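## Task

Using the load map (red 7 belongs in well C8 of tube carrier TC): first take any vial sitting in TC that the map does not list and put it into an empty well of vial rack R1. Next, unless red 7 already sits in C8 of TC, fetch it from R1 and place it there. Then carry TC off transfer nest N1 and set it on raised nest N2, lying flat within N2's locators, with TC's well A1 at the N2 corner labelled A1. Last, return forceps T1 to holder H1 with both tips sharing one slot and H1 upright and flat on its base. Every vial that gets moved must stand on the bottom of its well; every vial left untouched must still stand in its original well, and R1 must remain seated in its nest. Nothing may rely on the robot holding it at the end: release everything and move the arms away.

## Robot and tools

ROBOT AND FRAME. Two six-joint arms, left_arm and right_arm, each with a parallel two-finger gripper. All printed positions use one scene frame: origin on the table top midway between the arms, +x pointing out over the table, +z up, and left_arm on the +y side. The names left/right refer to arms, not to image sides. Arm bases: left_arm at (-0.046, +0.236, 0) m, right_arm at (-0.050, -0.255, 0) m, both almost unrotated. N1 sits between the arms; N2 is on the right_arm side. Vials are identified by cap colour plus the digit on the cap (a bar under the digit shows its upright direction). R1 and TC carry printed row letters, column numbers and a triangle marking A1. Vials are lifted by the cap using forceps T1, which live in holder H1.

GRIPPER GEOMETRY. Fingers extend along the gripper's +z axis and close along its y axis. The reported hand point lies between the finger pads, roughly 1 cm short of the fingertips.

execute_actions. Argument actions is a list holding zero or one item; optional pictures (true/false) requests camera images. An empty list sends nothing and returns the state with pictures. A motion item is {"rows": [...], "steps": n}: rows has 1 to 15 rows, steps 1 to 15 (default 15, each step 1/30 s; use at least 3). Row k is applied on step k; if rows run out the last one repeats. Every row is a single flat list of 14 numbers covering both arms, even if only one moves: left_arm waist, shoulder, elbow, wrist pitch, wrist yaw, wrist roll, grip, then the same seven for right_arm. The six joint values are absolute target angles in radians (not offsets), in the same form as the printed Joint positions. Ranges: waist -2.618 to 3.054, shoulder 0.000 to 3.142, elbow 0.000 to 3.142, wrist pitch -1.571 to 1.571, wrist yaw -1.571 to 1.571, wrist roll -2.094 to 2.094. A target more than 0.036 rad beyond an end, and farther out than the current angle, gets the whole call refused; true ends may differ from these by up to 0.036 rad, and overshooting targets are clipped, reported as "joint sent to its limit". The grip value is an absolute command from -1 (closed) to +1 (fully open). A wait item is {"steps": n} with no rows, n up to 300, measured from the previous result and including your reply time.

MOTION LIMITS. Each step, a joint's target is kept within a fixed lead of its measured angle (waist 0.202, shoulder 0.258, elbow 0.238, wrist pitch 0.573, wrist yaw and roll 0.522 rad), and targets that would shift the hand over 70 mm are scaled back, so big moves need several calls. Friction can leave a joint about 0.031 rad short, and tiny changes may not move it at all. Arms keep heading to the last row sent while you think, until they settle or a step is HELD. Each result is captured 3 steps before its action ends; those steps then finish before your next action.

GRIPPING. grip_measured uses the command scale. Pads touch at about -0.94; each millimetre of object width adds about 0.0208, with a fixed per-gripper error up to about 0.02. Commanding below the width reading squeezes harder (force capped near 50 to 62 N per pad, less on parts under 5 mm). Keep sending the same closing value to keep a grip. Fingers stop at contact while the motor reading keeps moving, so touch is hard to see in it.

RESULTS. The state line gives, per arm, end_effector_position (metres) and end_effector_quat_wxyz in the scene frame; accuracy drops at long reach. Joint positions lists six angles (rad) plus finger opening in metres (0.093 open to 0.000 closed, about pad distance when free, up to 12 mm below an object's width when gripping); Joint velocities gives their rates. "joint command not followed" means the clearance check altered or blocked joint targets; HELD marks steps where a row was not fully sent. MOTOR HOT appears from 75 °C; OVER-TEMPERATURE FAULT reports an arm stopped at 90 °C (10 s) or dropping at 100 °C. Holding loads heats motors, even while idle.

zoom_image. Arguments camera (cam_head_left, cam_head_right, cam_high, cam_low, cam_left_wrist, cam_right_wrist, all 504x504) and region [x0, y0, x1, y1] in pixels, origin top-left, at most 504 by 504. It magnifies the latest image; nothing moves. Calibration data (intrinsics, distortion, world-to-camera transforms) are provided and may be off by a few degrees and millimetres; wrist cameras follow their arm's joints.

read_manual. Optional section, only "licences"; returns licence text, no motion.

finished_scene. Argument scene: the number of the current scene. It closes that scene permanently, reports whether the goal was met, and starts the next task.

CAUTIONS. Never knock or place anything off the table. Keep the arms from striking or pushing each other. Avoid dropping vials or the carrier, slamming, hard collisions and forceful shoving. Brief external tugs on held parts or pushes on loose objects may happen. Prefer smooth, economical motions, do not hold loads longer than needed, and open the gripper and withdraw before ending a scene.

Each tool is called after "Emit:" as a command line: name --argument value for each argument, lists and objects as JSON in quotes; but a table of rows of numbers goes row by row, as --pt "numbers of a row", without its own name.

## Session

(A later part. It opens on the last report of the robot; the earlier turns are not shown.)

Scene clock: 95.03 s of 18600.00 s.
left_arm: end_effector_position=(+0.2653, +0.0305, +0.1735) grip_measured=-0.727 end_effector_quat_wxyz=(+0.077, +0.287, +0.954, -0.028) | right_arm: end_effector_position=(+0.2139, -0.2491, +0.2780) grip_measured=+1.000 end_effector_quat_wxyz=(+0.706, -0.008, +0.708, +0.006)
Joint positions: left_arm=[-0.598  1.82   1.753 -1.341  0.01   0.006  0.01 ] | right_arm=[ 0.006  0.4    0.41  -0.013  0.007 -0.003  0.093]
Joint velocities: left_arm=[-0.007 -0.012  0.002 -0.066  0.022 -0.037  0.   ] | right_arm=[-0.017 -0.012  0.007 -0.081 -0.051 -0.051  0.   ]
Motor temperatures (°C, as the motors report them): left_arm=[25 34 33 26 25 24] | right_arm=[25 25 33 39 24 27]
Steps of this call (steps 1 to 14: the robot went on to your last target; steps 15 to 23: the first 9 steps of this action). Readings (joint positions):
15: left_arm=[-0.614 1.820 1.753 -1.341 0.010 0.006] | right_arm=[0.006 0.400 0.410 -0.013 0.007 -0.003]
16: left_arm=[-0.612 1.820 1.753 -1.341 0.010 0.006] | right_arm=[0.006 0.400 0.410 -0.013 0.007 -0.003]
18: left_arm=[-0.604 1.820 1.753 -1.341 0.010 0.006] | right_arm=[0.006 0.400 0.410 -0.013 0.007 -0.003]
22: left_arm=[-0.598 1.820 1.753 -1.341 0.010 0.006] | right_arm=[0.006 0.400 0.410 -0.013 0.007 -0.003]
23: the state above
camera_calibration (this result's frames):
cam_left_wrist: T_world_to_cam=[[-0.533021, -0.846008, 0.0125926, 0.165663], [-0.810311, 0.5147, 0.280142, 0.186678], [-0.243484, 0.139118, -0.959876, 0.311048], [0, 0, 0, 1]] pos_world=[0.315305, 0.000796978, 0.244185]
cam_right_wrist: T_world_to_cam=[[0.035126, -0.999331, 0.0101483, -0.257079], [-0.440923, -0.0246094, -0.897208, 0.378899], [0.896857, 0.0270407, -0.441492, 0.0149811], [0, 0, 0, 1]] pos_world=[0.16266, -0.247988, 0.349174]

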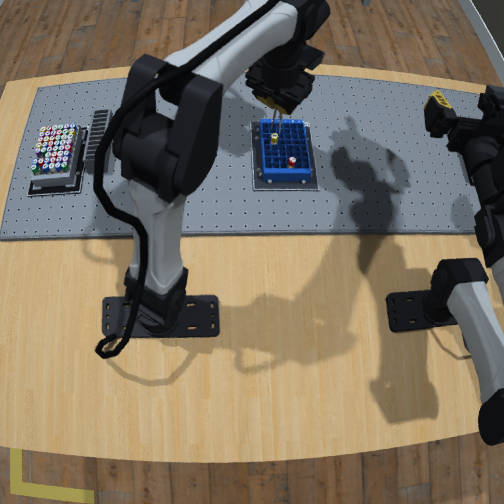

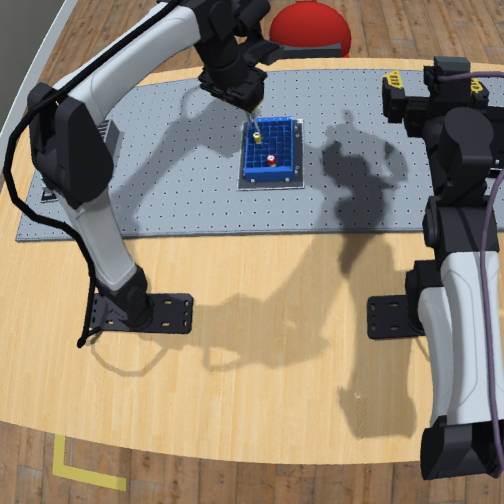

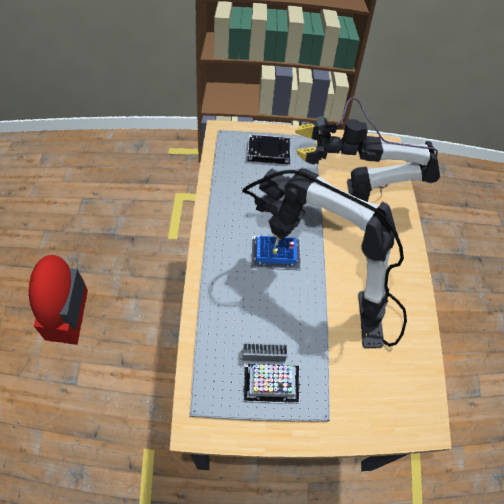

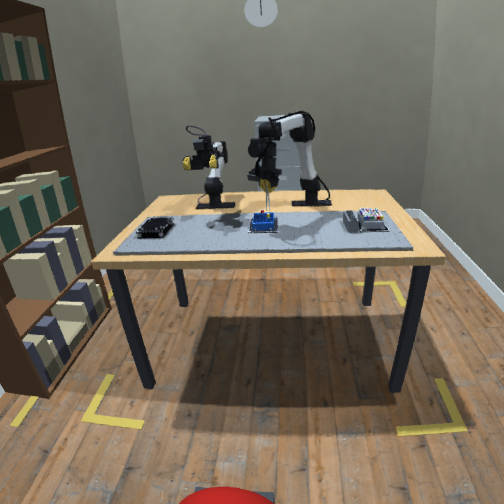

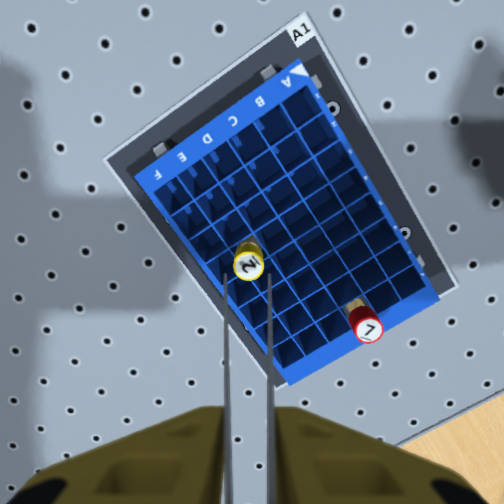

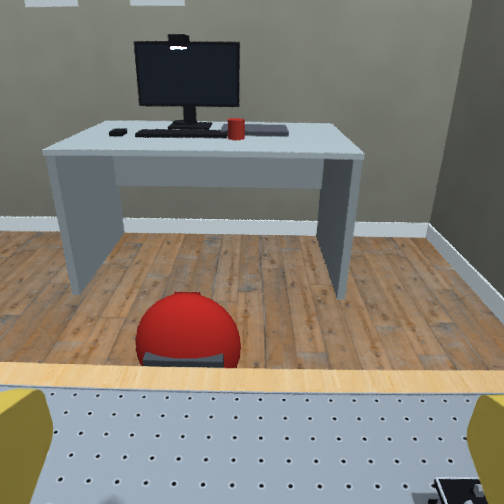

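Aligned. Descend.

Emit:
execute_actions --actions '[{"rows":[[-0.588,1.832,1.735,-1.315,0.011,0.006,-0.73,0,0.4,0.4,0,0,0,1],[-0.588,1.832,1.725,-1.305,0.011,0.006,-0.73,0,0.4,0.4,0,0,0,1],[-0.588,1.832,1.715,-1.295,0.011,0.006,-0.73,0,0.4,0.4,0,0,0,1],[-0.588,1.832,1.705,-1.285,0.011,0.006,-0.73,0,0.4,0.4,0,0,0,1],[-0.588,1.832,1.695,-1.275,0.011,0.006,-0.73,0,0.4,0.4,0,0,0,1],[-0.588,1.832,1.685,-1.266,0.011,0.006,-0.73,0,0.4,0.4,0,0,0,1],[-0.588,1.832,1.675,-1.257,0.011,0.006,-0.73,0,0.4,0.4,0,0,0,1],[-0.588,1.832,1.665,-1.248,0.011,0.006,-0.73,0,0.4,0.4,0,0,0,1],[-0.588,1.832,1.655,-1.24,0.011,0.006,-0.73,0,0.4,0.4,0,0,0,1]],"steps":15}]' --pictures true

Emit:
zoom_image --camera "cam_left_wrist" --region '[170,200,330,360]'

Scene clock: 95.60 s of 18600.00 s.
left_arm: end_effector_position=(+0.2632, +0.0318, +0.1515) grip_measured=-0.727 end_effector_quat_wxyz=(+0.066, +0.287, +0.955, -0.024) | right_arm: end_effector_position=(+0.2139, -0.2491, +0.2780) grip_measured=+1.000 end_effector_quat_wxyz=(+0.706, -0.008, +0.708, +0.006)
Joint positions: left_arm=[-0.598  1.82   1.668 -1.278  0.01   0.006  0.01 ] | right_arm=[ 0.006  0.4    0.41  -0.013  0.007 -0.003  0.093]
Joint velocities: left_arm=[ 0.017 -0.007 -0.076  0.081  0.066  0.007 -0.001] | right_arm=[ 0.002  0.007  0.002 -0.037 -0.037 -0.007  0.   ]
Motor temperatures (°C, as the motors report them): left_arm=[25 34 33 26 25 24] | right_arm=[25 25 33 39 24 27]
Steps of this call (steps 1 to 3: the last 3 steps of your previous action; steps 4 to 5: the robot went on to your last target; steps 6 to 17: the first 12 steps of this action). Readings (joint positions):
6: left_arm=[-0.598 1.820 1.753 -1.340 0.010 0.006] | right_arm=[0.006 0.400 0.410 -0.013 0.007 -0.003]
7: left_arm=[-0.598 1.820 1.751 -1.337 0.010 0.006] | right_arm=[0.006 0.400 0.410 -0.013 0.007 -0.003]
9: left_arm=[-0.598 1.820 1.739 -1.325 0.010 0.006] | right_arm=[0.006 0.400 0.410 -0.013 0.007 -0.003]
13: left_arm=[-0.598 1.820 1.697 -1.298 0.010 0.006] | right_arm=[0.006 0.400 0.410 -0.013 0.007 -0.003]
17: the state above
camera_calibration (this result's frames):
cam_left_wrist: T_world_to_cam=[[-0.532791, -0.846158, 0.0122443, 0.165977], [-0.804923, 0.511187, 0.30131, 0.185903], [-0.261215, 0.15068, -0.953448, 0.292564], [0, 0, 0, 1]] pos_world=[0.314491, 0.00132786, 0.220898]
cam_right_wrist: T_world_to_cam=[[0.035126, -0.999331, 0.0101483, -0.257079], [-0.440923, -0.0246094, -0.897208, 0.378899], [0.896857, 0.0270407, -0.441492, 0.0149811], [0, 0, 0, 1]] pos_world=[0.16266, -0.247988, 0.349174]

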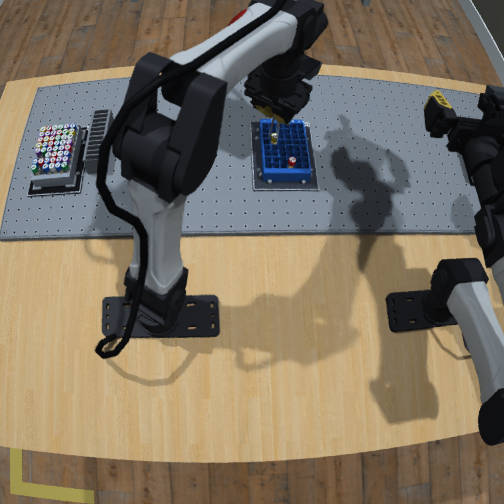

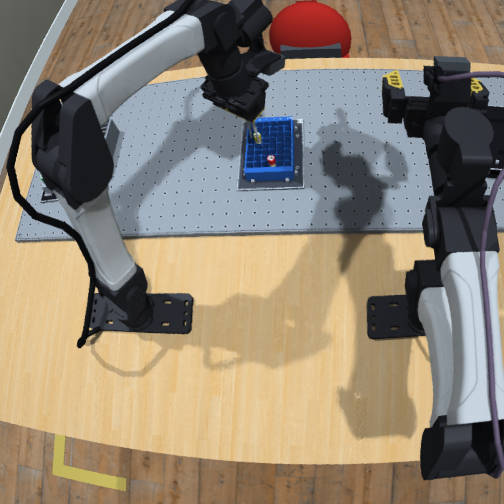

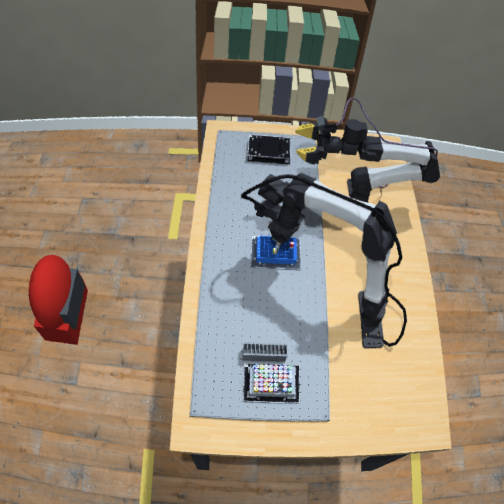

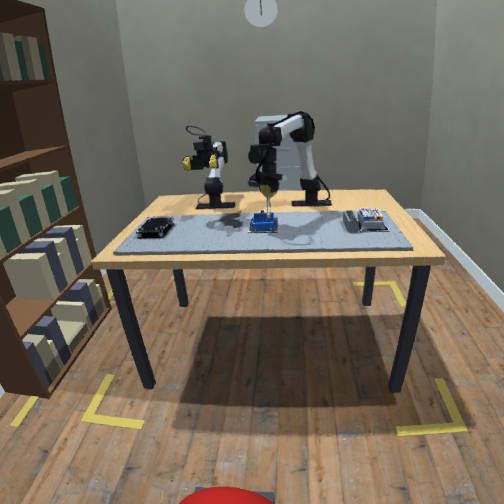

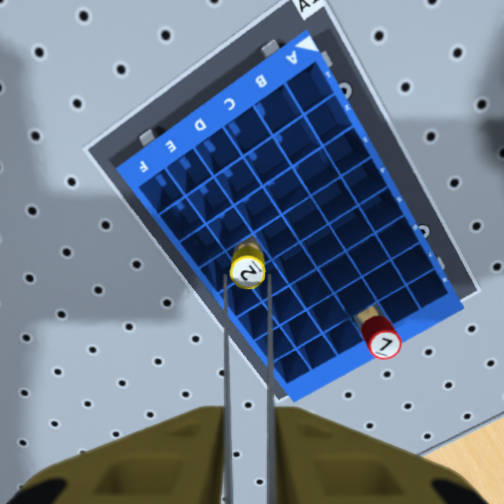

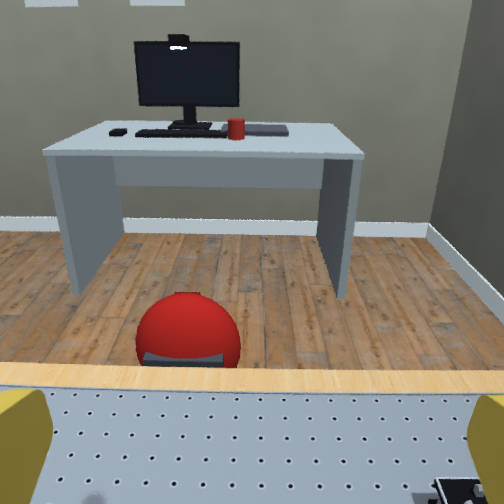

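Region (170, 200, 330, 360) of cam_left_wrist's 504x504 image, scaled by 3.150, with more detail than that image has.

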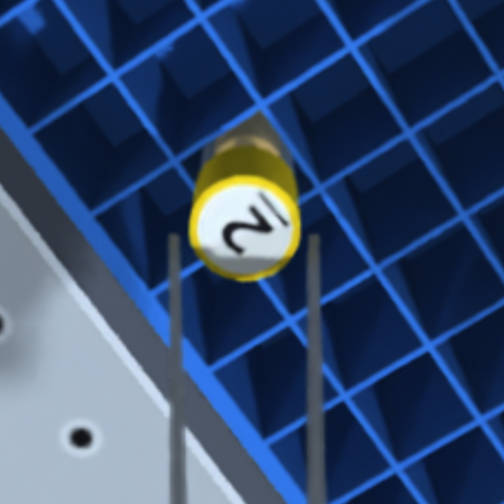

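Emit:
execute_actions --actions '[]'

Emit:
zoom_image --camera "cam_left_wrist" --region '[170,200,330,360]'

Scene clock: 95.70 s of 18600.00 s.
left_arm: end_effector_position=(+0.2648, +0.0308, +0.1516) grip_measured=-0.727 end_effector_quat_wxyz=(+0.070, +0.287, +0.955, -0.026) | right_arm: end_effector_position=(+0.2139, -0.2491, +0.2780) grip_measured=+1.000 end_effector_quat_wxyz=(+0.706, -0.008, +0.708, +0.006)
Joint positions: left_arm=[-0.598  1.82   1.668 -1.269  0.01   0.006  0.01 ] | right_arm=[ 0.006  0.4    0.41  -0.013  0.007 -0.003  0.093]
Joint velocities: left_arm=[-0.002  0.002  0.007  0.095 -0.022 -0.037  0.   ] | right_arm=[-0.002 -0.017 -0.002  0.051 -0.051  0.022  0.   ]
Motor temperatures (°C, as the motors report them): left_arm=[25 34 33 26 25 24] | right_arm=[25 25 33 39 24 27]
Kept back: nothing.
Steps of this call (steps 1 to 3: the last 3 steps of your previous action). Readings (joint positions):
1: left_arm=[-0.598 1.820 1.668 -1.275 0.010 0.006] | right_arm=[0.006 0.400 0.410 -0.013 0.007 -0.003]
2: left_arm=[-0.598 1.820 1.668 -1.272 0.010 0.006] | right_arm=[0.006 0.400 0.410 -0.013 0.007 -0.003]
3: the state above
camera_calibration (this result's frames):
cam_left_wrist: T_world_to_cam=[[-0.532874, -0.846104, 0.0123711, 0.165946], [-0.806919, 0.512488, 0.293663, 0.189373], [-0.254809, 0.146503, -0.955829, 0.292026], [0, 0, 0, 1]] pos_world=[0.315647, 0.000573585, 0.221462]
cam_right_wrist: T_world_to_cam=[[0.035126, -0.999331, 0.0101483, -0.257079], [-0.440923, -0.0246094, -0.897208, 0.378899], [0.896857, 0.0270407, -0.441492, 0.0149811], [0, 0, 0, 1]] pos_world=[0.16266, -0.247988, 0.349174]

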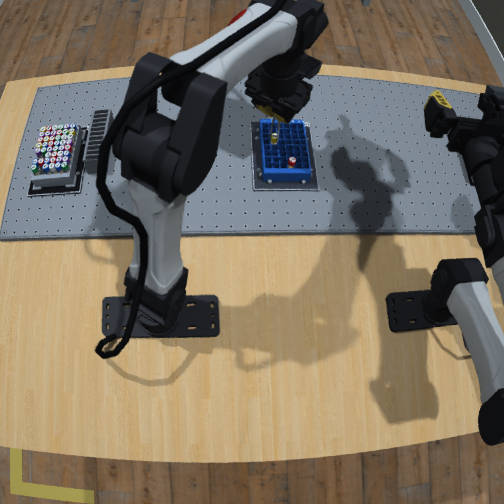

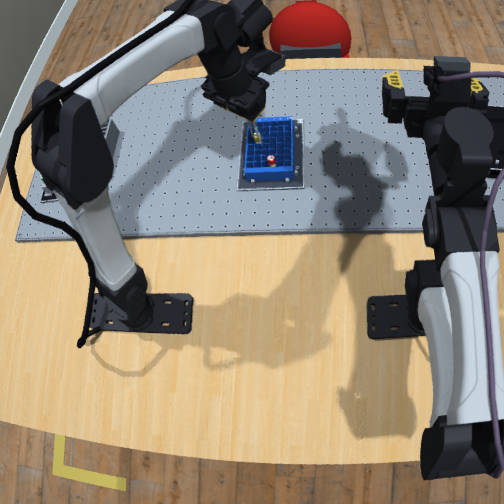

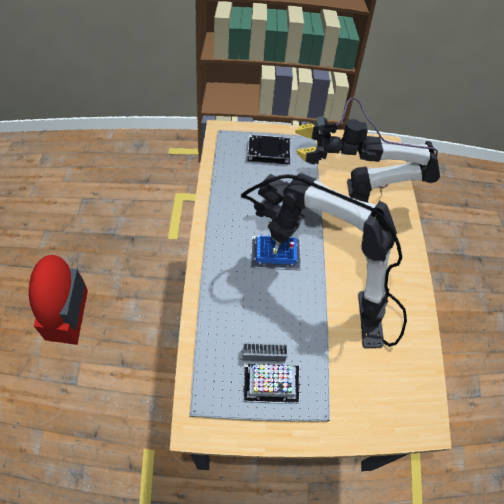

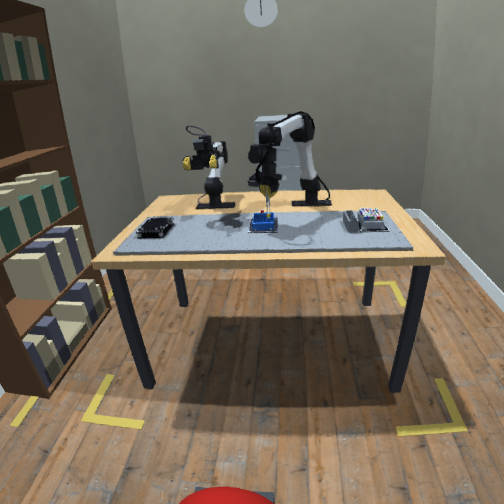

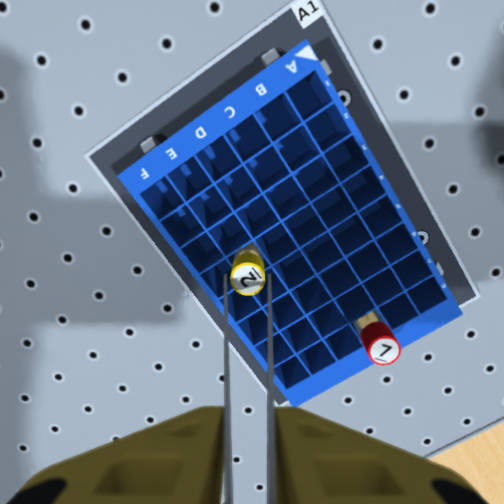

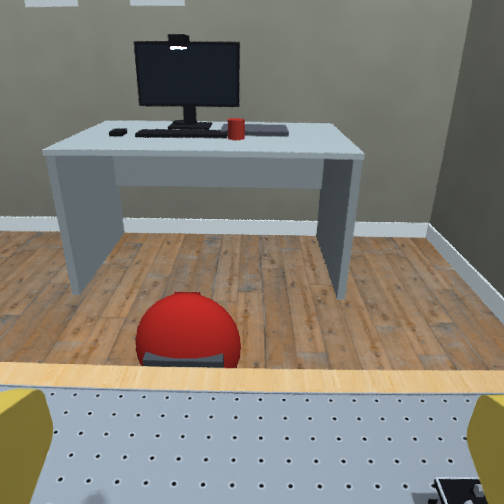

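Region (170, 200, 330, 360) of cam_left_wrist's 504x504 image, scaled by 3.150, with more detail than that image has.

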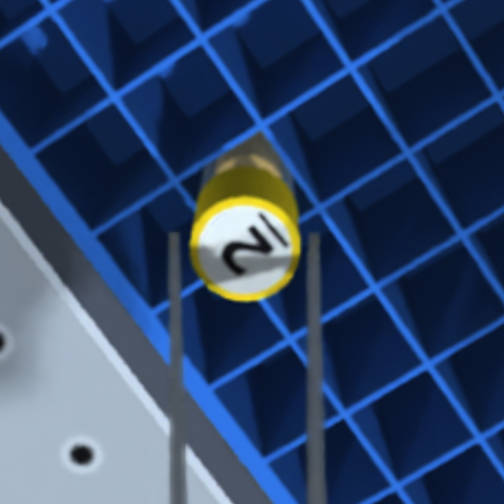

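It'll settle about right. Close.

Emit:
execute_actions --actions '[{"rows":[[-0.588,1.832,1.655,-1.243,0.011,0.006,-0.73,0,0.4,0.4,0,0,0,1],[-0.588,1.832,1.655,-1.243,0.011,0.006,-0.73,0,0.4,0.4,0,0,0,1],[-0.588,1.832,1.655,-1.243,0.011,0.006,-0.75,0,0.4,0.4,0,0,0,1],[-0.588,1.832,1.655,-1.243,0.011,0.006,-0.77,0,0.4,0.4,0,0,0,1],[-0.588,1.832,1.655,-1.243,0.011,0.006,-0.79,0,0.4,0.4,0,0,0,1],[-0.588,1.832,1.655,-1.243,0.011,0.006,-0.81,0,0.4,0.4,0,0,0,1],[-0.588,1.832,1.655,-1.243,0.011,0.006,-0.83,0,0.4,0.4,0,0,0,1],[-0.588,1.832,1.655,-1.243,0.011,0.006,-0.86,0,0.4,0.4,0,0,0,1]],"steps":14}]' --pictures true

Emit:
zoom_image --camera "cam_left_wrist" --region '[170,200,330,360]'

Scene clock: 96.27 s of 18600.00 s.
left_arm: end_effector_position=(+0.2665, +0.0297, +0.1519) grip_measured=-0.849 end_effector_quat_wxyz=(+0.074, +0.287, +0.955, -0.027) | right_arm: end_effector_position=(+0.2139, -0.2491, +0.2780) grip_measured=+1.000 end_effector_quat_wxyz=(+0.706, -0.008, +0.708, +0.006)
Joint positions: left_arm=[-0.598  1.82   1.668 -1.261  0.01   0.006  0.004] | right_arm=[ 0.006  0.4    0.41  -0.013  0.007 -0.003  0.093]
Joint velocities: left_arm=[-0.012  0.007  0.007 -0.022  0.007  0.007 -0.001] | right_arm=[-0.012  0.002  0.002  0.007  0.022  0.051  0.   ]
Motor temperatures (°C, as the motors report them): left_arm=[25 34 33 26 25 24] | right_arm=[25 25 33 39 24 27]
Steps of this call (steps 1 to 6: the robot went on to your last target; steps 7 to 17: the first 11 steps of this action). Readings (joint positions):
7: left_arm=[-0.598 1.820 1.668 -1.261 0.010 0.006] | right_arm=[0.006 0.400 0.410 -0.013 0.007 -0.003]
8: left_arm=[-0.598 1.820 1.668 -1.261 0.010 0.006] | right_arm=[0.006 0.400 0.410 -0.013 0.007 -0.003]
10: left_arm=[-0.598 1.820 1.668 -1.261 0.010 0.006] | right_arm=[0.006 0.400 0.410 -0.013 0.007 -0.003]
14: left_arm=[-0.598 1.820 1.668 -1.261 0.010 0.006] | right_arm=[0.006 0.400 0.410 -0.013 0.007 -0.003]
17: the state above
camera_calibration (this result's frames):
cam_left_wrist: T_world_to_cam=[[-0.532961, -0.846047, 0.0125031, 0.165912], [-0.808955, 0.513816, 0.28563, 0.192927], [-0.248081, 0.142115, -0.958258, 0.291618], [0, 0, 0, 1]] pos_world=[0.316839, -0.000203371, 0.222265]
cam_right_wrist: T_world_to_cam=[[0.035126, -0.999331, 0.0101483, -0.257079], [-0.440923, -0.0246094, -0.897208, 0.378899], [0.896857, 0.0270407, -0.441492, 0.0149811], [0, 0, 0, 1]] pos_world=[0.16266, -0.247988, 0.349174]

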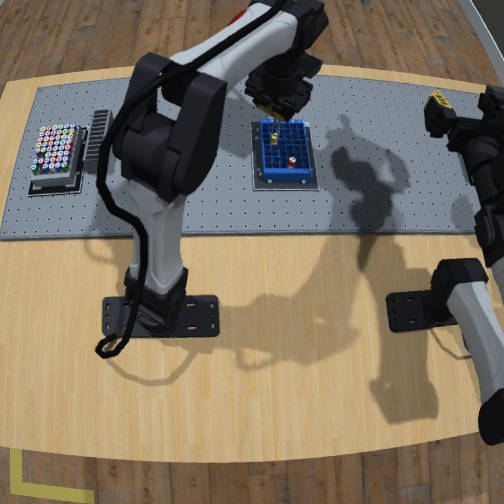

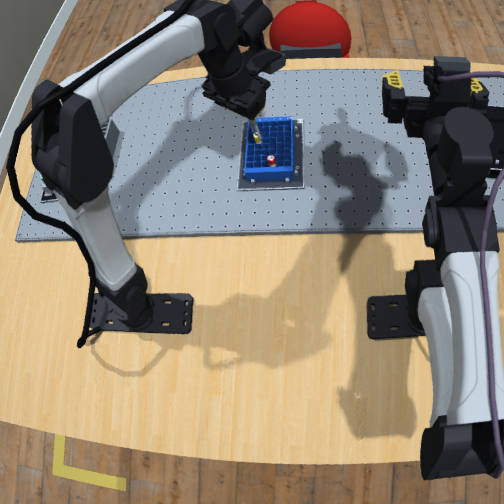

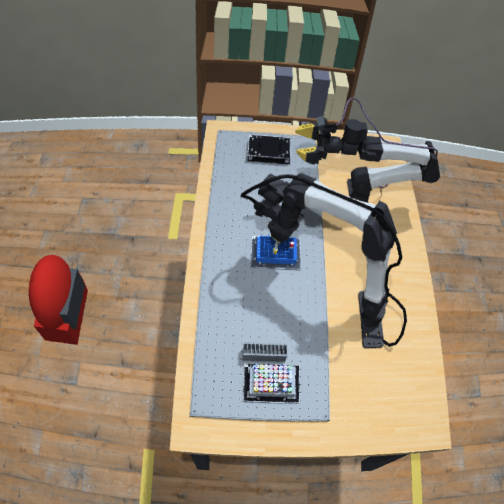

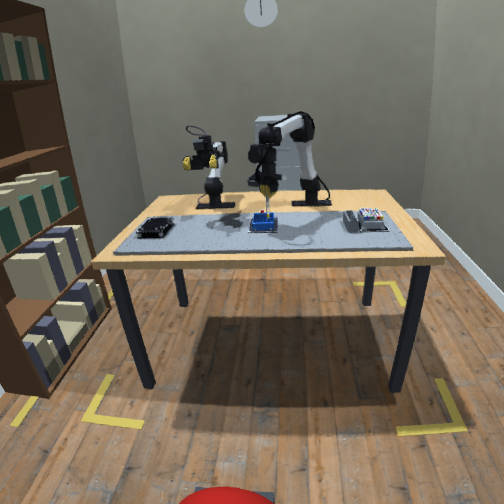

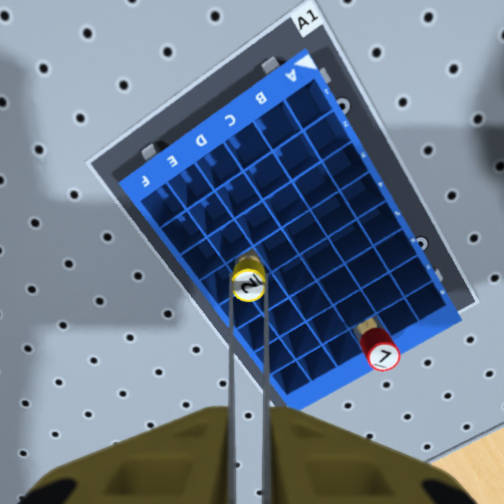

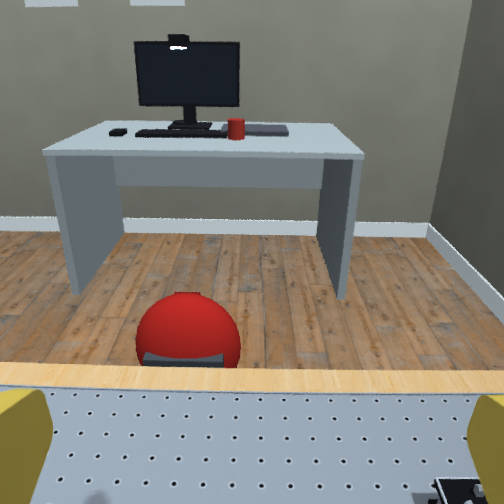

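Region (170, 200, 330, 360) of cam_left_wrist's 504x504 image, scaled by 3.150, with more detail than that image has.

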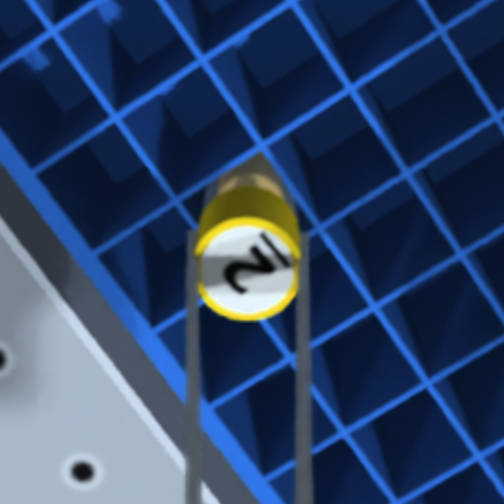

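Emit:
execute_actions --actions '[{"rows":[[-0.588,1.832,1.70,-1.28,0.011,0.006,-0.86,0,0.4,0.4,0,0,0,1],[-0.588,1.832,1.712,-1.292,0.011,0.006,-0.86,0,0.4,0.4,0,0,0,1],[-0.588,1.832,1.724,-1.304,0.011,0.006,-0.86,0,0.4,0.4,0,0,0,1],[-0.588,1.832,1.736,-1.316,0.011,0.006,-0.86,0,0.4,0.4,0,0,0,1],[-0.588,1.832,1.748,-1.328,0.011,0.006,-0.86,0,0.4,0.4,0,0,0,1],[-0.588,1.832,1.76,-1.34,0.011,0.006,-0.86,0,0.4,0.4,0,0,0,1],[-0.588,1.832,1.775,-1.354,0.011,0.006,-0.86,0,0.4,0.4,0,0,0,1],[-0.588,1.832,1.79,-1.368,0.011,0.006,-0.86,0,0.4,0.4,0,0,0,1],[-0.588,1.832,1.805,-1.382,0.011,0.006,-0.86,0,0.4,0.4,0,0,0,1],[-0.588,1.832,1.82,-1.396,0.011,0.006,-0.86,0,0.4,0.4,0,0,0,1],[-0.588,1.832,1.84,-1.415,0.011,0.006,-0.86,0,0.4,0.4,0,0,0,1],[-0.588,1.832,1.86,-1.435,0.011,0.006,-0.86,0,0.4,0.4,0,0,0,1],[-0.588,1.832,1.88,-1.46,0.011,0.006,-0.86,0,0.4,0.4,0,0,0,1],[-0.588,1.832,1.905,-1.485,0.011,0.006,-0.86,0,0.4,0.4,0,0,0,1],[-0.588,1.832,1.93,-1.515,0.011,0.006,-0.86,0,0.4,0.4,0,0,0,1]],"steps":15}]'

Emit:
execute_actions --actions '[{"rows":[[-0.588,1.832,1.93,-1.515,0.011,0.006,-0.86,0,0.4,0.4,0,0,0,1],[-0.588,1.832,1.93,-1.515,0.011,0.006,-0.86,0,0.4,0.4,0,0,0,1],[-0.57,1.832,1.93,-1.515,0.011,0.006,-0.86,0,0.4,0.4,0,0,0,1],[-0.54,1.832,1.93,-1.515,0.011,0.006,-0.86,0,0.4,0.4,0,0,0,1],[-0.5,1.832,1.93,-1.515,0.011,0.006,-0.86,0,0.4,0.4,0,0,0,1],[-0.45,1.832,1.93,-1.515,0.011,0.006,-0.86,0,0.4,0.4,0,0,0,1],[-0.4,1.832,1.93,-1.515,0.011,0.006,-0.86,0,0.4,0.4,0,0,0,1],[-0.35,1.832,1.93,-1.515,0.011,0.006,-0.86,0,0.4,0.4,0,0,0,1],[-0.3,1.832,1.93,-1.515,0.011,0.006,-0.86,0,0.4,0.4,0,0,0,1],[-0.25,1.832,1.93,-1.515,0.011,0.006,-0.86,0,0.4,0.4,0,0,0,1],[-0.2,1.832,1.93,-1.515,0.011,0.006,-0.86,0,0.4,0.4,0,0,0,1],[-0.15,1.832,1.93,-1.515,0.011,0.006,-0.86,0,0.4,0.4,0,0,0,1],[-0.1,1.832,1.93,-1.515,0.011,0.006,-0.86,0,0.4,0.4,0,0,0,1],[-0.05,1.832,1.93,-1.515,0.011,0.006,-0.86,0,0.4,0.4,0,0,0,1],[0,1.832,1.93,-1.515,0.011,0.006,-0.86,0,0.4,0.4,0,0,0,1]],"steps":15}]'

Emit:
execute_actions --actions '[{"rows":[[0.05,1.832,1.93,-1.515,0.011,0.006,-0.86,0,0.4,0.4,0,0,0,1],[0.1,1.832,1.93,-1.515,0.011,0.006,-0.86,0,0.4,0.4,0,0,0,1],[0.15,1.832,1.93,-1.515,0.011,0.006,-0.86,0,0.4,0.4,0,0,0,1],[0.2,1.832,1.93,-1.515,0.011,0.006,-0.86,0,0.4,0.4,0,0,0,1],[0.25,1.832,1.93,-1.515,0.011,0.006,-0.86,0,0.4,0.4,0,0,0,1],[0.3,1.832,1.93,-1.515,0.011,0.006,-0.86,0,0.4,0.4,0,0,0,1],[0.35,1.832,1.93,-1.515,0.011,0.006,-0.86,0,0.4,0.4,0,0,0,1],[0.4,1.832,1.93,-1.515,0.011,0.006,-0.86,0,0.4,0.4,0,0,0,1],[0.45,1.832,1.93,-1.515,0.011,0.006,-0.86,0,0.4,0.4,0,0,0,1],[0.5,1.832,1.93,-1.515,0.011,0.006,-0.86,0,0.4,0.4,0,0,0,1],[0.55,1.832,1.93,-1.515,0.011,0.006,-0.86,0,0.4,0.4,0,0,0,1],[0.6,1.832,1.93,-1.515,0.011,0.006,-0.86,0,0.4,0.4,0,0,0,1],[0.64,1.832,1.93,-1.515,0.011,0.006,-0.86,0,0.4,0.4,0,0,0,1],[0.675,1.832,1.93,-1.515,0.011,0.006,-0.86,0,0.4,0.4,0,0,0,1],[0.703,1.832,1.93,-1.515,0.011,0.006,-0.86,0,0.4,0.4,0,0,0,1]],"steps":15}]'

Emit:
execute_actions --actions '[{"steps":12}]' --pictures true

Emit:
zoom_image --camera "cam_left_wrist" --region '[150,160,350,360]'

Scene clock: 97.47 s of 18600.00 s.
left_arm: end_effector_position=(+0.2680, +0.0287, +0.1869) grip_measured=-0.849 end_effector_quat_wxyz=(+0.088, +0.287, +0.953, -0.031) | right_arm: end_effector_position=(+0.2139, -0.2491, +0.2780) grip_measured=+1.000 end_effector_quat_wxyz=(+0.706, -0.008, +0.708, +0.006)
Joint positions: left_arm=[-0.598  1.82   1.803 -1.367  0.01   0.006  0.004] | right_arm=[ 0.006  0.4    0.41  -0.013  0.007 -0.003  0.093]
Joint velocities: left_arm=[-0.022 -0.007  0.54  -0.432 -0.037  0.051  0.   ] | right_arm=[-0.012  0.002  0.007  0.007 -0.066 -0.095  0.   ]
Motor temperatures (°C, as the motors report them): left_arm=[25 34 33 26 25 24] | right_arm=[25 25 33 39 24 27]
Steps of this call (steps 1 to 3: the last 3 steps of your previous action; steps 4 to 15: the robot went on to your last target; steps 16 to 24: nothing new was sent; steps 25 to 36: the first 12 steps of this action). Readings (joint positions):
25: left_arm=[-0.598 1.820 1.669 -1.262 0.010 0.006] | right_arm=[0.006 0.400 0.410 -0.013 0.007 -0.003]
26: left_arm=[-0.598 1.820 1.673 -1.265 0.010 0.006] | right_arm=[0.006 0.400 0.410 -0.013 0.007 -0.003]
28: left_arm=[-0.598 1.820 1.690 -1.278 0.010 0.006] | right_arm=[0.006 0.400 0.410 -0.013 0.007 -0.003]
32: left_arm=[-0.598 1.820 1.741 -1.317 0.010 0.006] | right_arm=[0.006 0.400 0.410 -0.013 0.007 -0.003]
36: the state above

Scene clock: 97.97 s of 18600.00 s.
left_arm: end_effector_position=(+0.3104, +0.1496, +0.2133) grip_measured=-0.849 end_effector_quat_wxyz=(+0.088, +0.117, +0.989, -0.019) | right_arm: end_effector_position=(+0.2139, -0.2491, +0.2780) grip_measured=+1.000 end_effector_quat_wxyz=(+0.706, -0.008, +0.708, +0.006)
Joint positions: left_arm=[-0.248  1.82   1.913 -1.484  0.019  0.006  0.004] | right_arm=[ 0.006  0.4    0.41  -0.013  0.007 -0.003  0.093]
Joint velocities: left_arm=[ 1.585 -0.012 -0.012 -0.037  0.022 -0.051  0.001] | right_arm=[ 0.002  0.002 -0.007 -0.007 -0.051  0.022  0.   ]
Motor temperatures (°C, as the motors report them): left_arm=[25 34 33 26 25 24] | right_arm=[25 25 33 39 24 27]
Steps of this call (steps 1 to 3: the last 3 steps of your previous action; steps 4 to 15: the first 12 steps of this action). Readings (joint positions):
4: left_arm=[-0.598 1.820 1.886 -1.432 0.010 0.006] | right_arm=[0.006 0.400 0.410 -0.013 0.007 -0.003]
5: left_arm=[-0.598 1.820 1.902 -1.445 0.010 0.006] | right_arm=[0.006 0.400 0.410 -0.013 0.007 -0.003]
7: left_arm=[-0.591 1.820 1.913 -1.461 0.011 0.006] | right_arm=[0.006 0.400 0.410 -0.013 0.007 -0.003]
11: left_arm=[-0.473 1.820 1.913 -1.483 0.021 0.006] | right_arm=[0.006 0.400 0.410 -0.013 0.007 -0.003]
15: the state above

Scene clock: 98.47 s of 18600.00 s.
left_arm: end_effector_position=(+0.2716, +0.4173, +0.2132) grip_measured=-0.849 end_effector_quat_wxyz=(+0.087, -0.255, +0.963, +0.017) | right_arm: end_effector_position=(+0.2139, -0.2491, +0.2780) grip_measured=+1.000 end_effector_quat_wxyz=(+0.706, -0.008, +0.708, +0.006)
Joint positions: left_arm=[ 0.505  1.82   1.913 -1.487  0.012  0.006  0.004] | right_arm=[ 0.006  0.4    0.41  -0.013  0.007 -0.003  0.093]
Joint velocities: left_arm=[ 1.409  0.012  0.012  0.081 -0.037 -0.007  0.001] | right_arm=[-0.002 -0.007  0.002 -0.007  0.095 -0.066  0.   ]
Motor temperatures (°C, as the motors report them): left_arm=[25 34 33 26 25 24] | right_arm=[25 25 33 39 24 27]
Steps of this call (steps 1 to 3: the last 3 steps of your previous action; steps 4 to 15: the first 12 steps of this action). Readings (joint positions):
4: left_arm=[-0.040 1.820 1.913 -1.486 0.015 0.006] | right_arm=[0.006 0.400 0.410 -0.013 0.007 -0.003]
5: left_arm=[0.008 1.820 1.913 -1.486 0.014 0.006] | right_arm=[0.006 0.400 0.410 -0.013 0.007 -0.003]
7: left_arm=[0.105 1.820 1.913 -1.487 0.014 0.006] | right_arm=[0.006 0.400 0.410 -0.013 0.007 -0.003]
11: left_arm=[0.304 1.820 1.913 -1.487 0.013 0.006] | right_arm=[0.006 0.400 0.410 -0.013 0.007 -0.003]
15: the state above

Scene clock: 98.87 s of 18600.00 s.
left_arm: end_effector_position=(+0.2238, +0.4786, +0.2127) grip_measured=-0.849 end_effector_quat_wxyz=(+0.077, -0.355, +0.931, +0.028) | right_arm: end_effector_position=(+0.2139, -0.2491, +0.2780) grip_measured=+1.000 end_effector_quat_wxyz=(+0.706, -0.008, +0.708, +0.006)
Joint positions: left_arm=[ 0.714  1.82   1.913 -1.499  0.003  0.006  0.004] | right_arm=[ 0.006  0.4    0.41  -0.013  0.007 -0.003  0.093]
Joint velocities: left_arm=[ 0.007 -0.002  0.002 -0.066 -0.037 -0.022 -0.001] | right_arm=[-0.012  0.007 -0.012 -0.051 -0.066 -0.022  0.   ]
Motor temperatures (°C, as the motors report them): left_arm=[25 34 33 26 25 24] | right_arm=[25 25 33 39 24 27]
Kept back: nothing.
Steps of this call (steps 1 to 3: the last 3 steps of your previous action; steps 4 to 12: the robot went on to your last target). Readings (joint positions):
1: left_arm=[0.554 1.820 1.913 -1.487 0.012 0.006] | right_arm=[0.006 0.400 0.410 -0.013 0.007 -0.003]
2: left_arm=[0.600 1.820 1.913 -1.487 0.012 0.006] | right_arm=[0.006 0.400 0.410 -0.013 0.007 -0.003]
4: left_arm=[0.678 1.820 1.913 -1.489 0.008 0.006] | right_arm=[0.006 0.400 0.410 -0.013 0.007 -0.003]
8: left_arm=[0.717 1.820 1.913 -1.496 0.002 0.006] | right_arm=[0.006 0.400 0.410 -0.013 0.007 -0.003]
12: the state above
camera_calibration (this result's frames):
cam_left_wrist: T_world_to_cam=[[0.682199, -0.731144, 0.00584375, 0.196652], [-0.703319, -0.65401, 0.27859, 0.447104], [-0.199867, -0.194164, -0.960392, 0.426008], [0, 0, 0, 1]] pos_world=[0.265446, 0.518907, 0.283427]
cam_right_wrist: T_world_to_cam=[[0.035126, -0.999331, 0.0101483, -0.257079], [-0.440923, -0.0246094, -0.897208, 0.378899], [0.896857, 0.0270407, -0.441492, 0.0149811], [0, 0, 0, 1]] pos_world=[0.16266, -0.247988, 0.349174]

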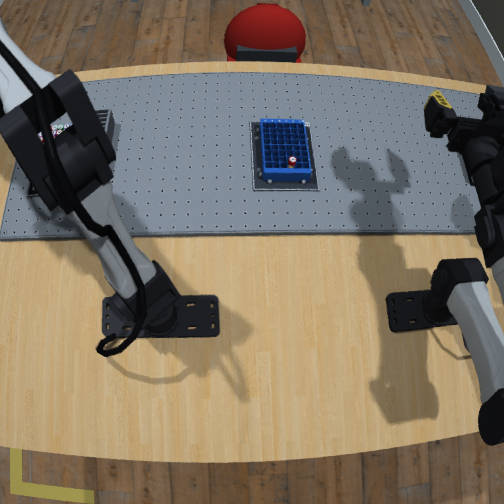

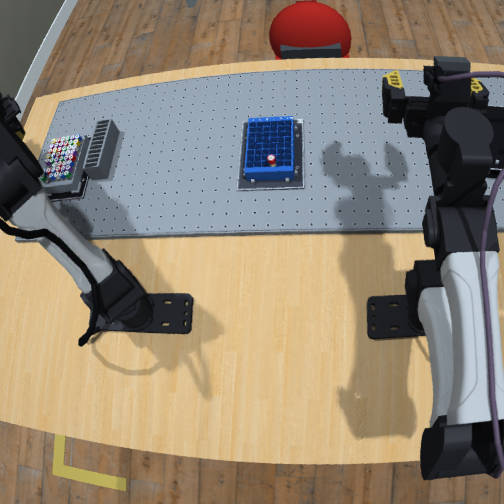

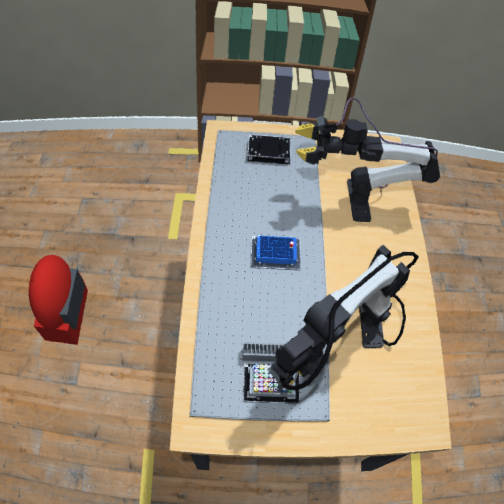

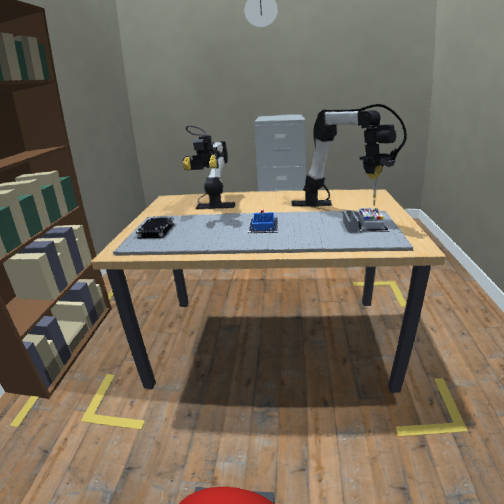

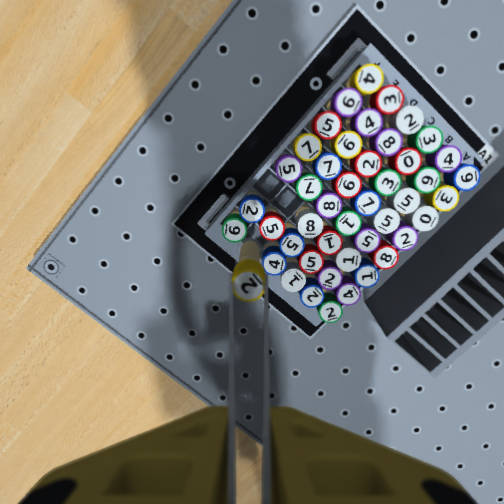

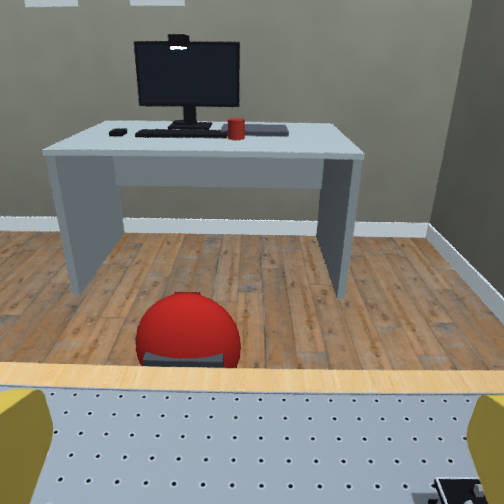

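Region (150, 160, 350, 360) of cam_left_wrist's 504x504 image, scaled by 2.520, with more detail than that image has.

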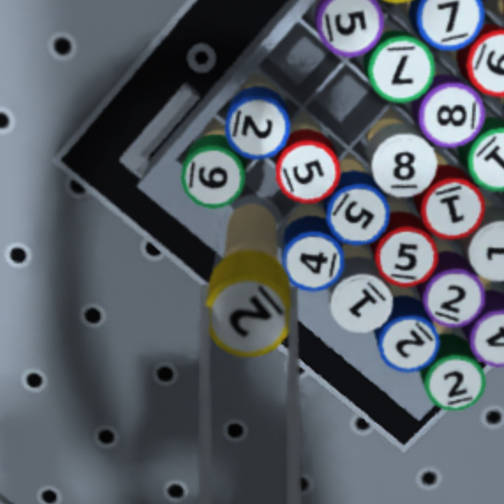

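Emit:
execute_actions --actions '[{"rows":[[0.697,1.795,1.89,-1.47,0.005,0.006,-0.86,0,0.4,0.4,0,0,0,1],[0.697,1.79,1.875,-1.455,0.005,0.006,-0.86,0,0.4,0.4,0,0,0,1],[0.697,1.787,1.86,-1.44,0.005,0.006,-0.86,0,0.4,0.4,0,0,0,1],[0.697,1.784,1.845,-1.425,0.005,0.006,-0.86,0,0.4,0.4,0,0,0,1],[0.697,1.78,1.83,-1.415,0.005,0.006,-0.86,0,0.4,0.4,0,0,0,1],[0.697,1.78,1.813,-1.41,0.005,0.006,-0.86,0,0.4,0.4,0,0,0,1]],"steps":15}]'

Emit:
execute_actions --actions '[{"steps":10}]' --pictures true

Emit:
zoom_image --camera "cam_left_wrist" --region '[150,160,350,360]'

Scene clock: 99.60 s of 18600.00 s.
left_arm: end_effector_position=(+0.2224, +0.4773, +0.1952) grip_measured=-0.849 end_effector_quat_wxyz=(+0.070, -0.355, +0.932, +0.026) | right_arm: end_effector_position=(+0.2139, -0.2491, +0.2780) grip_measured=+1.000 end_effector_quat_wxyz=(+0.706, -0.008, +0.708, +0.006)
Joint positions: left_arm=[ 0.714  1.806  1.825 -1.441  0.003  0.006  0.004] | right_arm=[ 0.006  0.4    0.41  -0.013  0.007 -0.003  0.093]
Joint velocities: left_arm=[-0.002  0.007  0.002  0.081 -0.007  0.051 -0.001] | right_arm=[ 0.012 -0.002 -0.007  0.007  0.037 -0.007  0.   ]
Motor temperatures (°C, as the motors report them): left_arm=[25 34 33 26 25 24] | right_arm=[25 25 33 39 24 27]
Steps of this call (steps 1 to 10: the robot went on to your last target; steps 11 to 22: the first 12 steps of this action). Readings (joint positions):
11: left_arm=[0.714 1.820 1.913 -1.500 0.003 0.006] | right_arm=[0.006 0.400 0.410 -0.013 0.007 -0.003]
12: left_arm=[0.714 1.819 1.908 -1.494 0.003 0.006] | right_arm=[0.006 0.400 0.410 -0.013 0.007 -0.003]
14: left_arm=[0.714 1.813 1.886 -1.478 0.003 0.006] | right_arm=[0.006 0.400 0.410 -0.013 0.007 -0.003]
18: left_arm=[0.714 1.806 1.835 -1.451 0.003 0.006] | right_arm=[0.006 0.400 0.410 -0.013 0.007 -0.003]
22: the state above

Scene clock: 99.93 s of 18600.00 s.
left_arm: end_effector_position=(+0.2239, +0.4787, +0.1955) grip_measured=-0.849 end_effector_quat_wxyz=(+0.074, -0.355, +0.932, +0.027) | right_arm: end_effector_position=(+0.2139, -0.2491, +0.2780) grip_measured=+1.000 end_effector_quat_wxyz=(+0.706, -0.008, +0.708, +0.006)
Joint positions: left_arm=[ 0.714  1.806  1.825 -1.432  0.003  0.006  0.004] | right_arm=[ 0.006  0.4    0.41  -0.013  0.007 -0.003  0.093]
Joint velocities: left_arm=[-0.012 -0.002 -0.002 -0.007 -0.081  0.037  0.   ] | right_arm=[ 0.017 -0.002  0.007  0.022 -0.037  0.007  0.   ]
Motor temperatures (°C, as the motors report them): left_arm=[25 35 33 26 25 24] | right_arm=[25 25 33 39 24 27]
Kept back: nothing.
Steps of this call (steps 1 to 3: the last 3 steps of your previous action; steps 4 to 10: the robot went on to your last target). Readings (joint positions):
1: left_arm=[0.714 1.806 1.825 -1.438 0.003 0.006] | right_arm=[0.006 0.400 0.410 -0.013 0.007 -0.003]
2: left_arm=[0.714 1.806 1.825 -1.436 0.003 0.006] | right_arm=[0.006 0.400 0.410 -0.013 0.007 -0.003]
4: left_arm=[0.714 1.806 1.825 -1.433 0.003 0.006] | right_arm=[0.006 0.400 0.410 -0.013 0.007 -0.003]
8: left_arm=[0.714 1.806 1.825 -1.432 0.003 0.006] | right_arm=[0.006 0.400 0.410 -0.013 0.007 -0.003]
10: the state above
camera_calibration (this result's frames):
cam_left_wrist: T_world_to_cam=[[0.682227, -0.731118, 0.00573526, 0.196753], [-0.701963, -0.652787, 0.284811, 0.449958], [-0.204487, -0.198332, -0.958566, 0.412226], [0, 0, 0, 1]] pos_world=[0.265919, 0.519334, 0.265865]
cam_right_wrist: T_world_to_cam=[[0.035126, -0.999331, 0.0101483, -0.257079], [-0.440923, -0.0246094, -0.897208, 0.378899], [0.896857, 0.0270407, -0.441492, 0.0149811], [0, 0, 0, 1]] pos_world=[0.16266, -0.247988, 0.349174]

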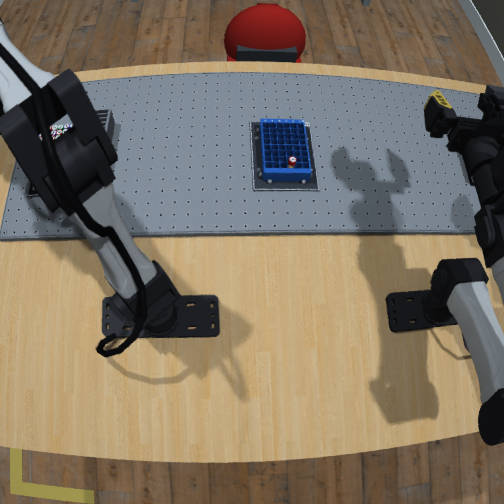

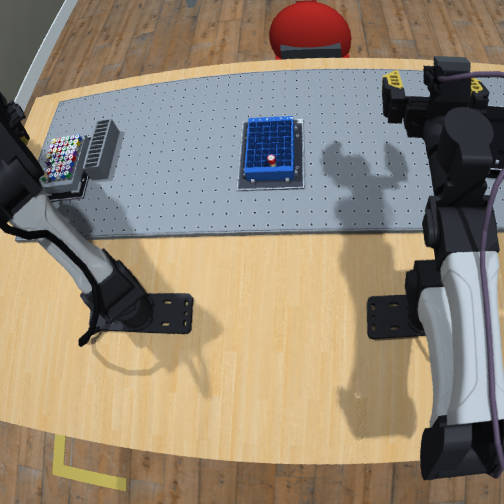

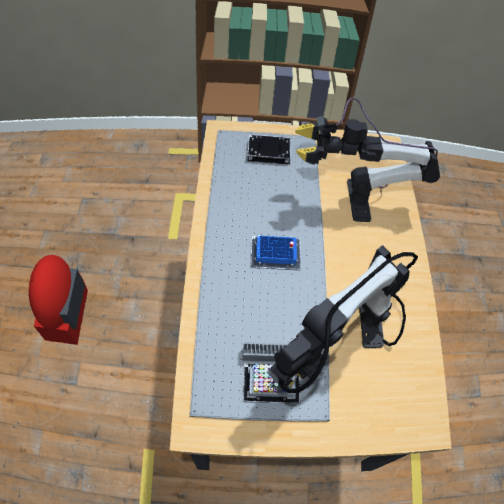

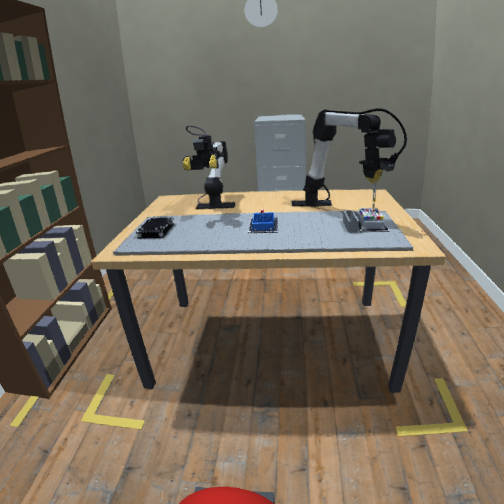

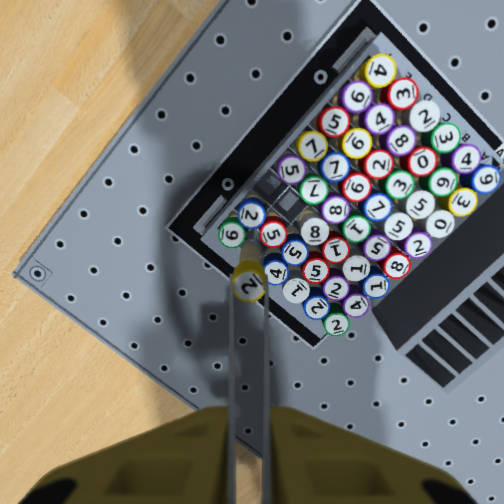

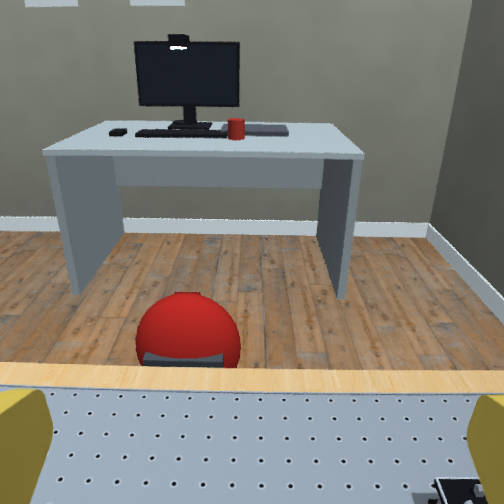

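Region (150, 160, 350, 360) of cam_left_wrist's 504x504 image, scaled by 2.520, with more detail than that image has.

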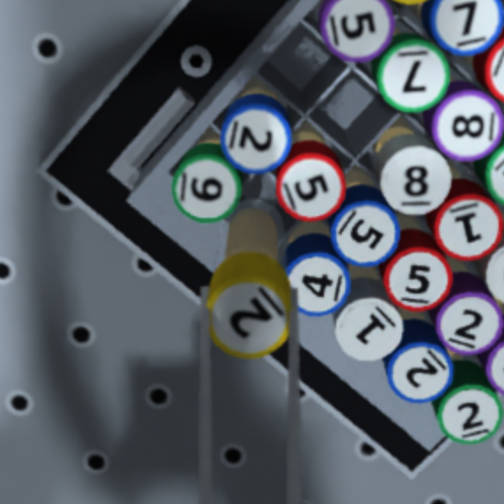

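q1 stuck; nudge harder.

Emit:
execute_actions --actions '[{"rows":[[0.688,1.78,1.813,-1.41,0.005,0.006,-0.86,0,0.4,0.4,0,0,0,1]],"steps":12}]'

Scene clock: 100.27 s of 18600.00 s.
left_arm: end_effector_position=(+0.2275, +0.4750, +0.1955) grip_measured=-0.849 end_effector_quat_wxyz=(+0.075, -0.348, +0.934, +0.027) | right_arm: end_effector_position=(+0.2139, -0.2491, +0.2780) grip_measured=+1.000 end_effector_quat_wxyz=(+0.706, -0.008, +0.708, +0.006)
Joint positions: left_arm=[ 0.7    1.806  1.825 -1.431  0.003  0.006  0.004] | right_arm=[ 0.006  0.4    0.41  -0.013  0.007 -0.003  0.093]
Joint velocities: left_arm=[-0.007 -0.007  0.012  0.007 -0.022 -0.037 -0.001] | right_arm=[ 0.022 -0.012  0.002  0.007 -0.037 -0.022  0.   ]
Motor temperatures (°C, as the motors report them): left_arm=[25 35 33 26 25 24] | right_arm=[25 25 33 39 24 27]
Steps of this call (step 1: the robot went on to your last target; steps 2 to 10: the first 9 steps of this action). Readings (joint positions):
2: left_arm=[0.713 1.806 1.825 -1.432 0.003 0.006] | right_arm=[0.006 0.400 0.410 -0.013 0.007 -0.003]
3: left_arm=[0.710 1.806 1.825 -1.431 0.003 0.006] | right_arm=[0.006 0.400 0.410 -0.013 0.007 -0.003]
5: left_arm=[0.703 1.806 1.825 -1.431 0.003 0.006] | right_arm=[0.006 0.400 0.410 -0.013 0.007 -0.003]
9: left_arm=[0.700 1.806 1.825 -1.431 0.003 0.006] | right_arm=[0.006 0.400 0.410 -0.013 0.007 -0.003]
10: the state above


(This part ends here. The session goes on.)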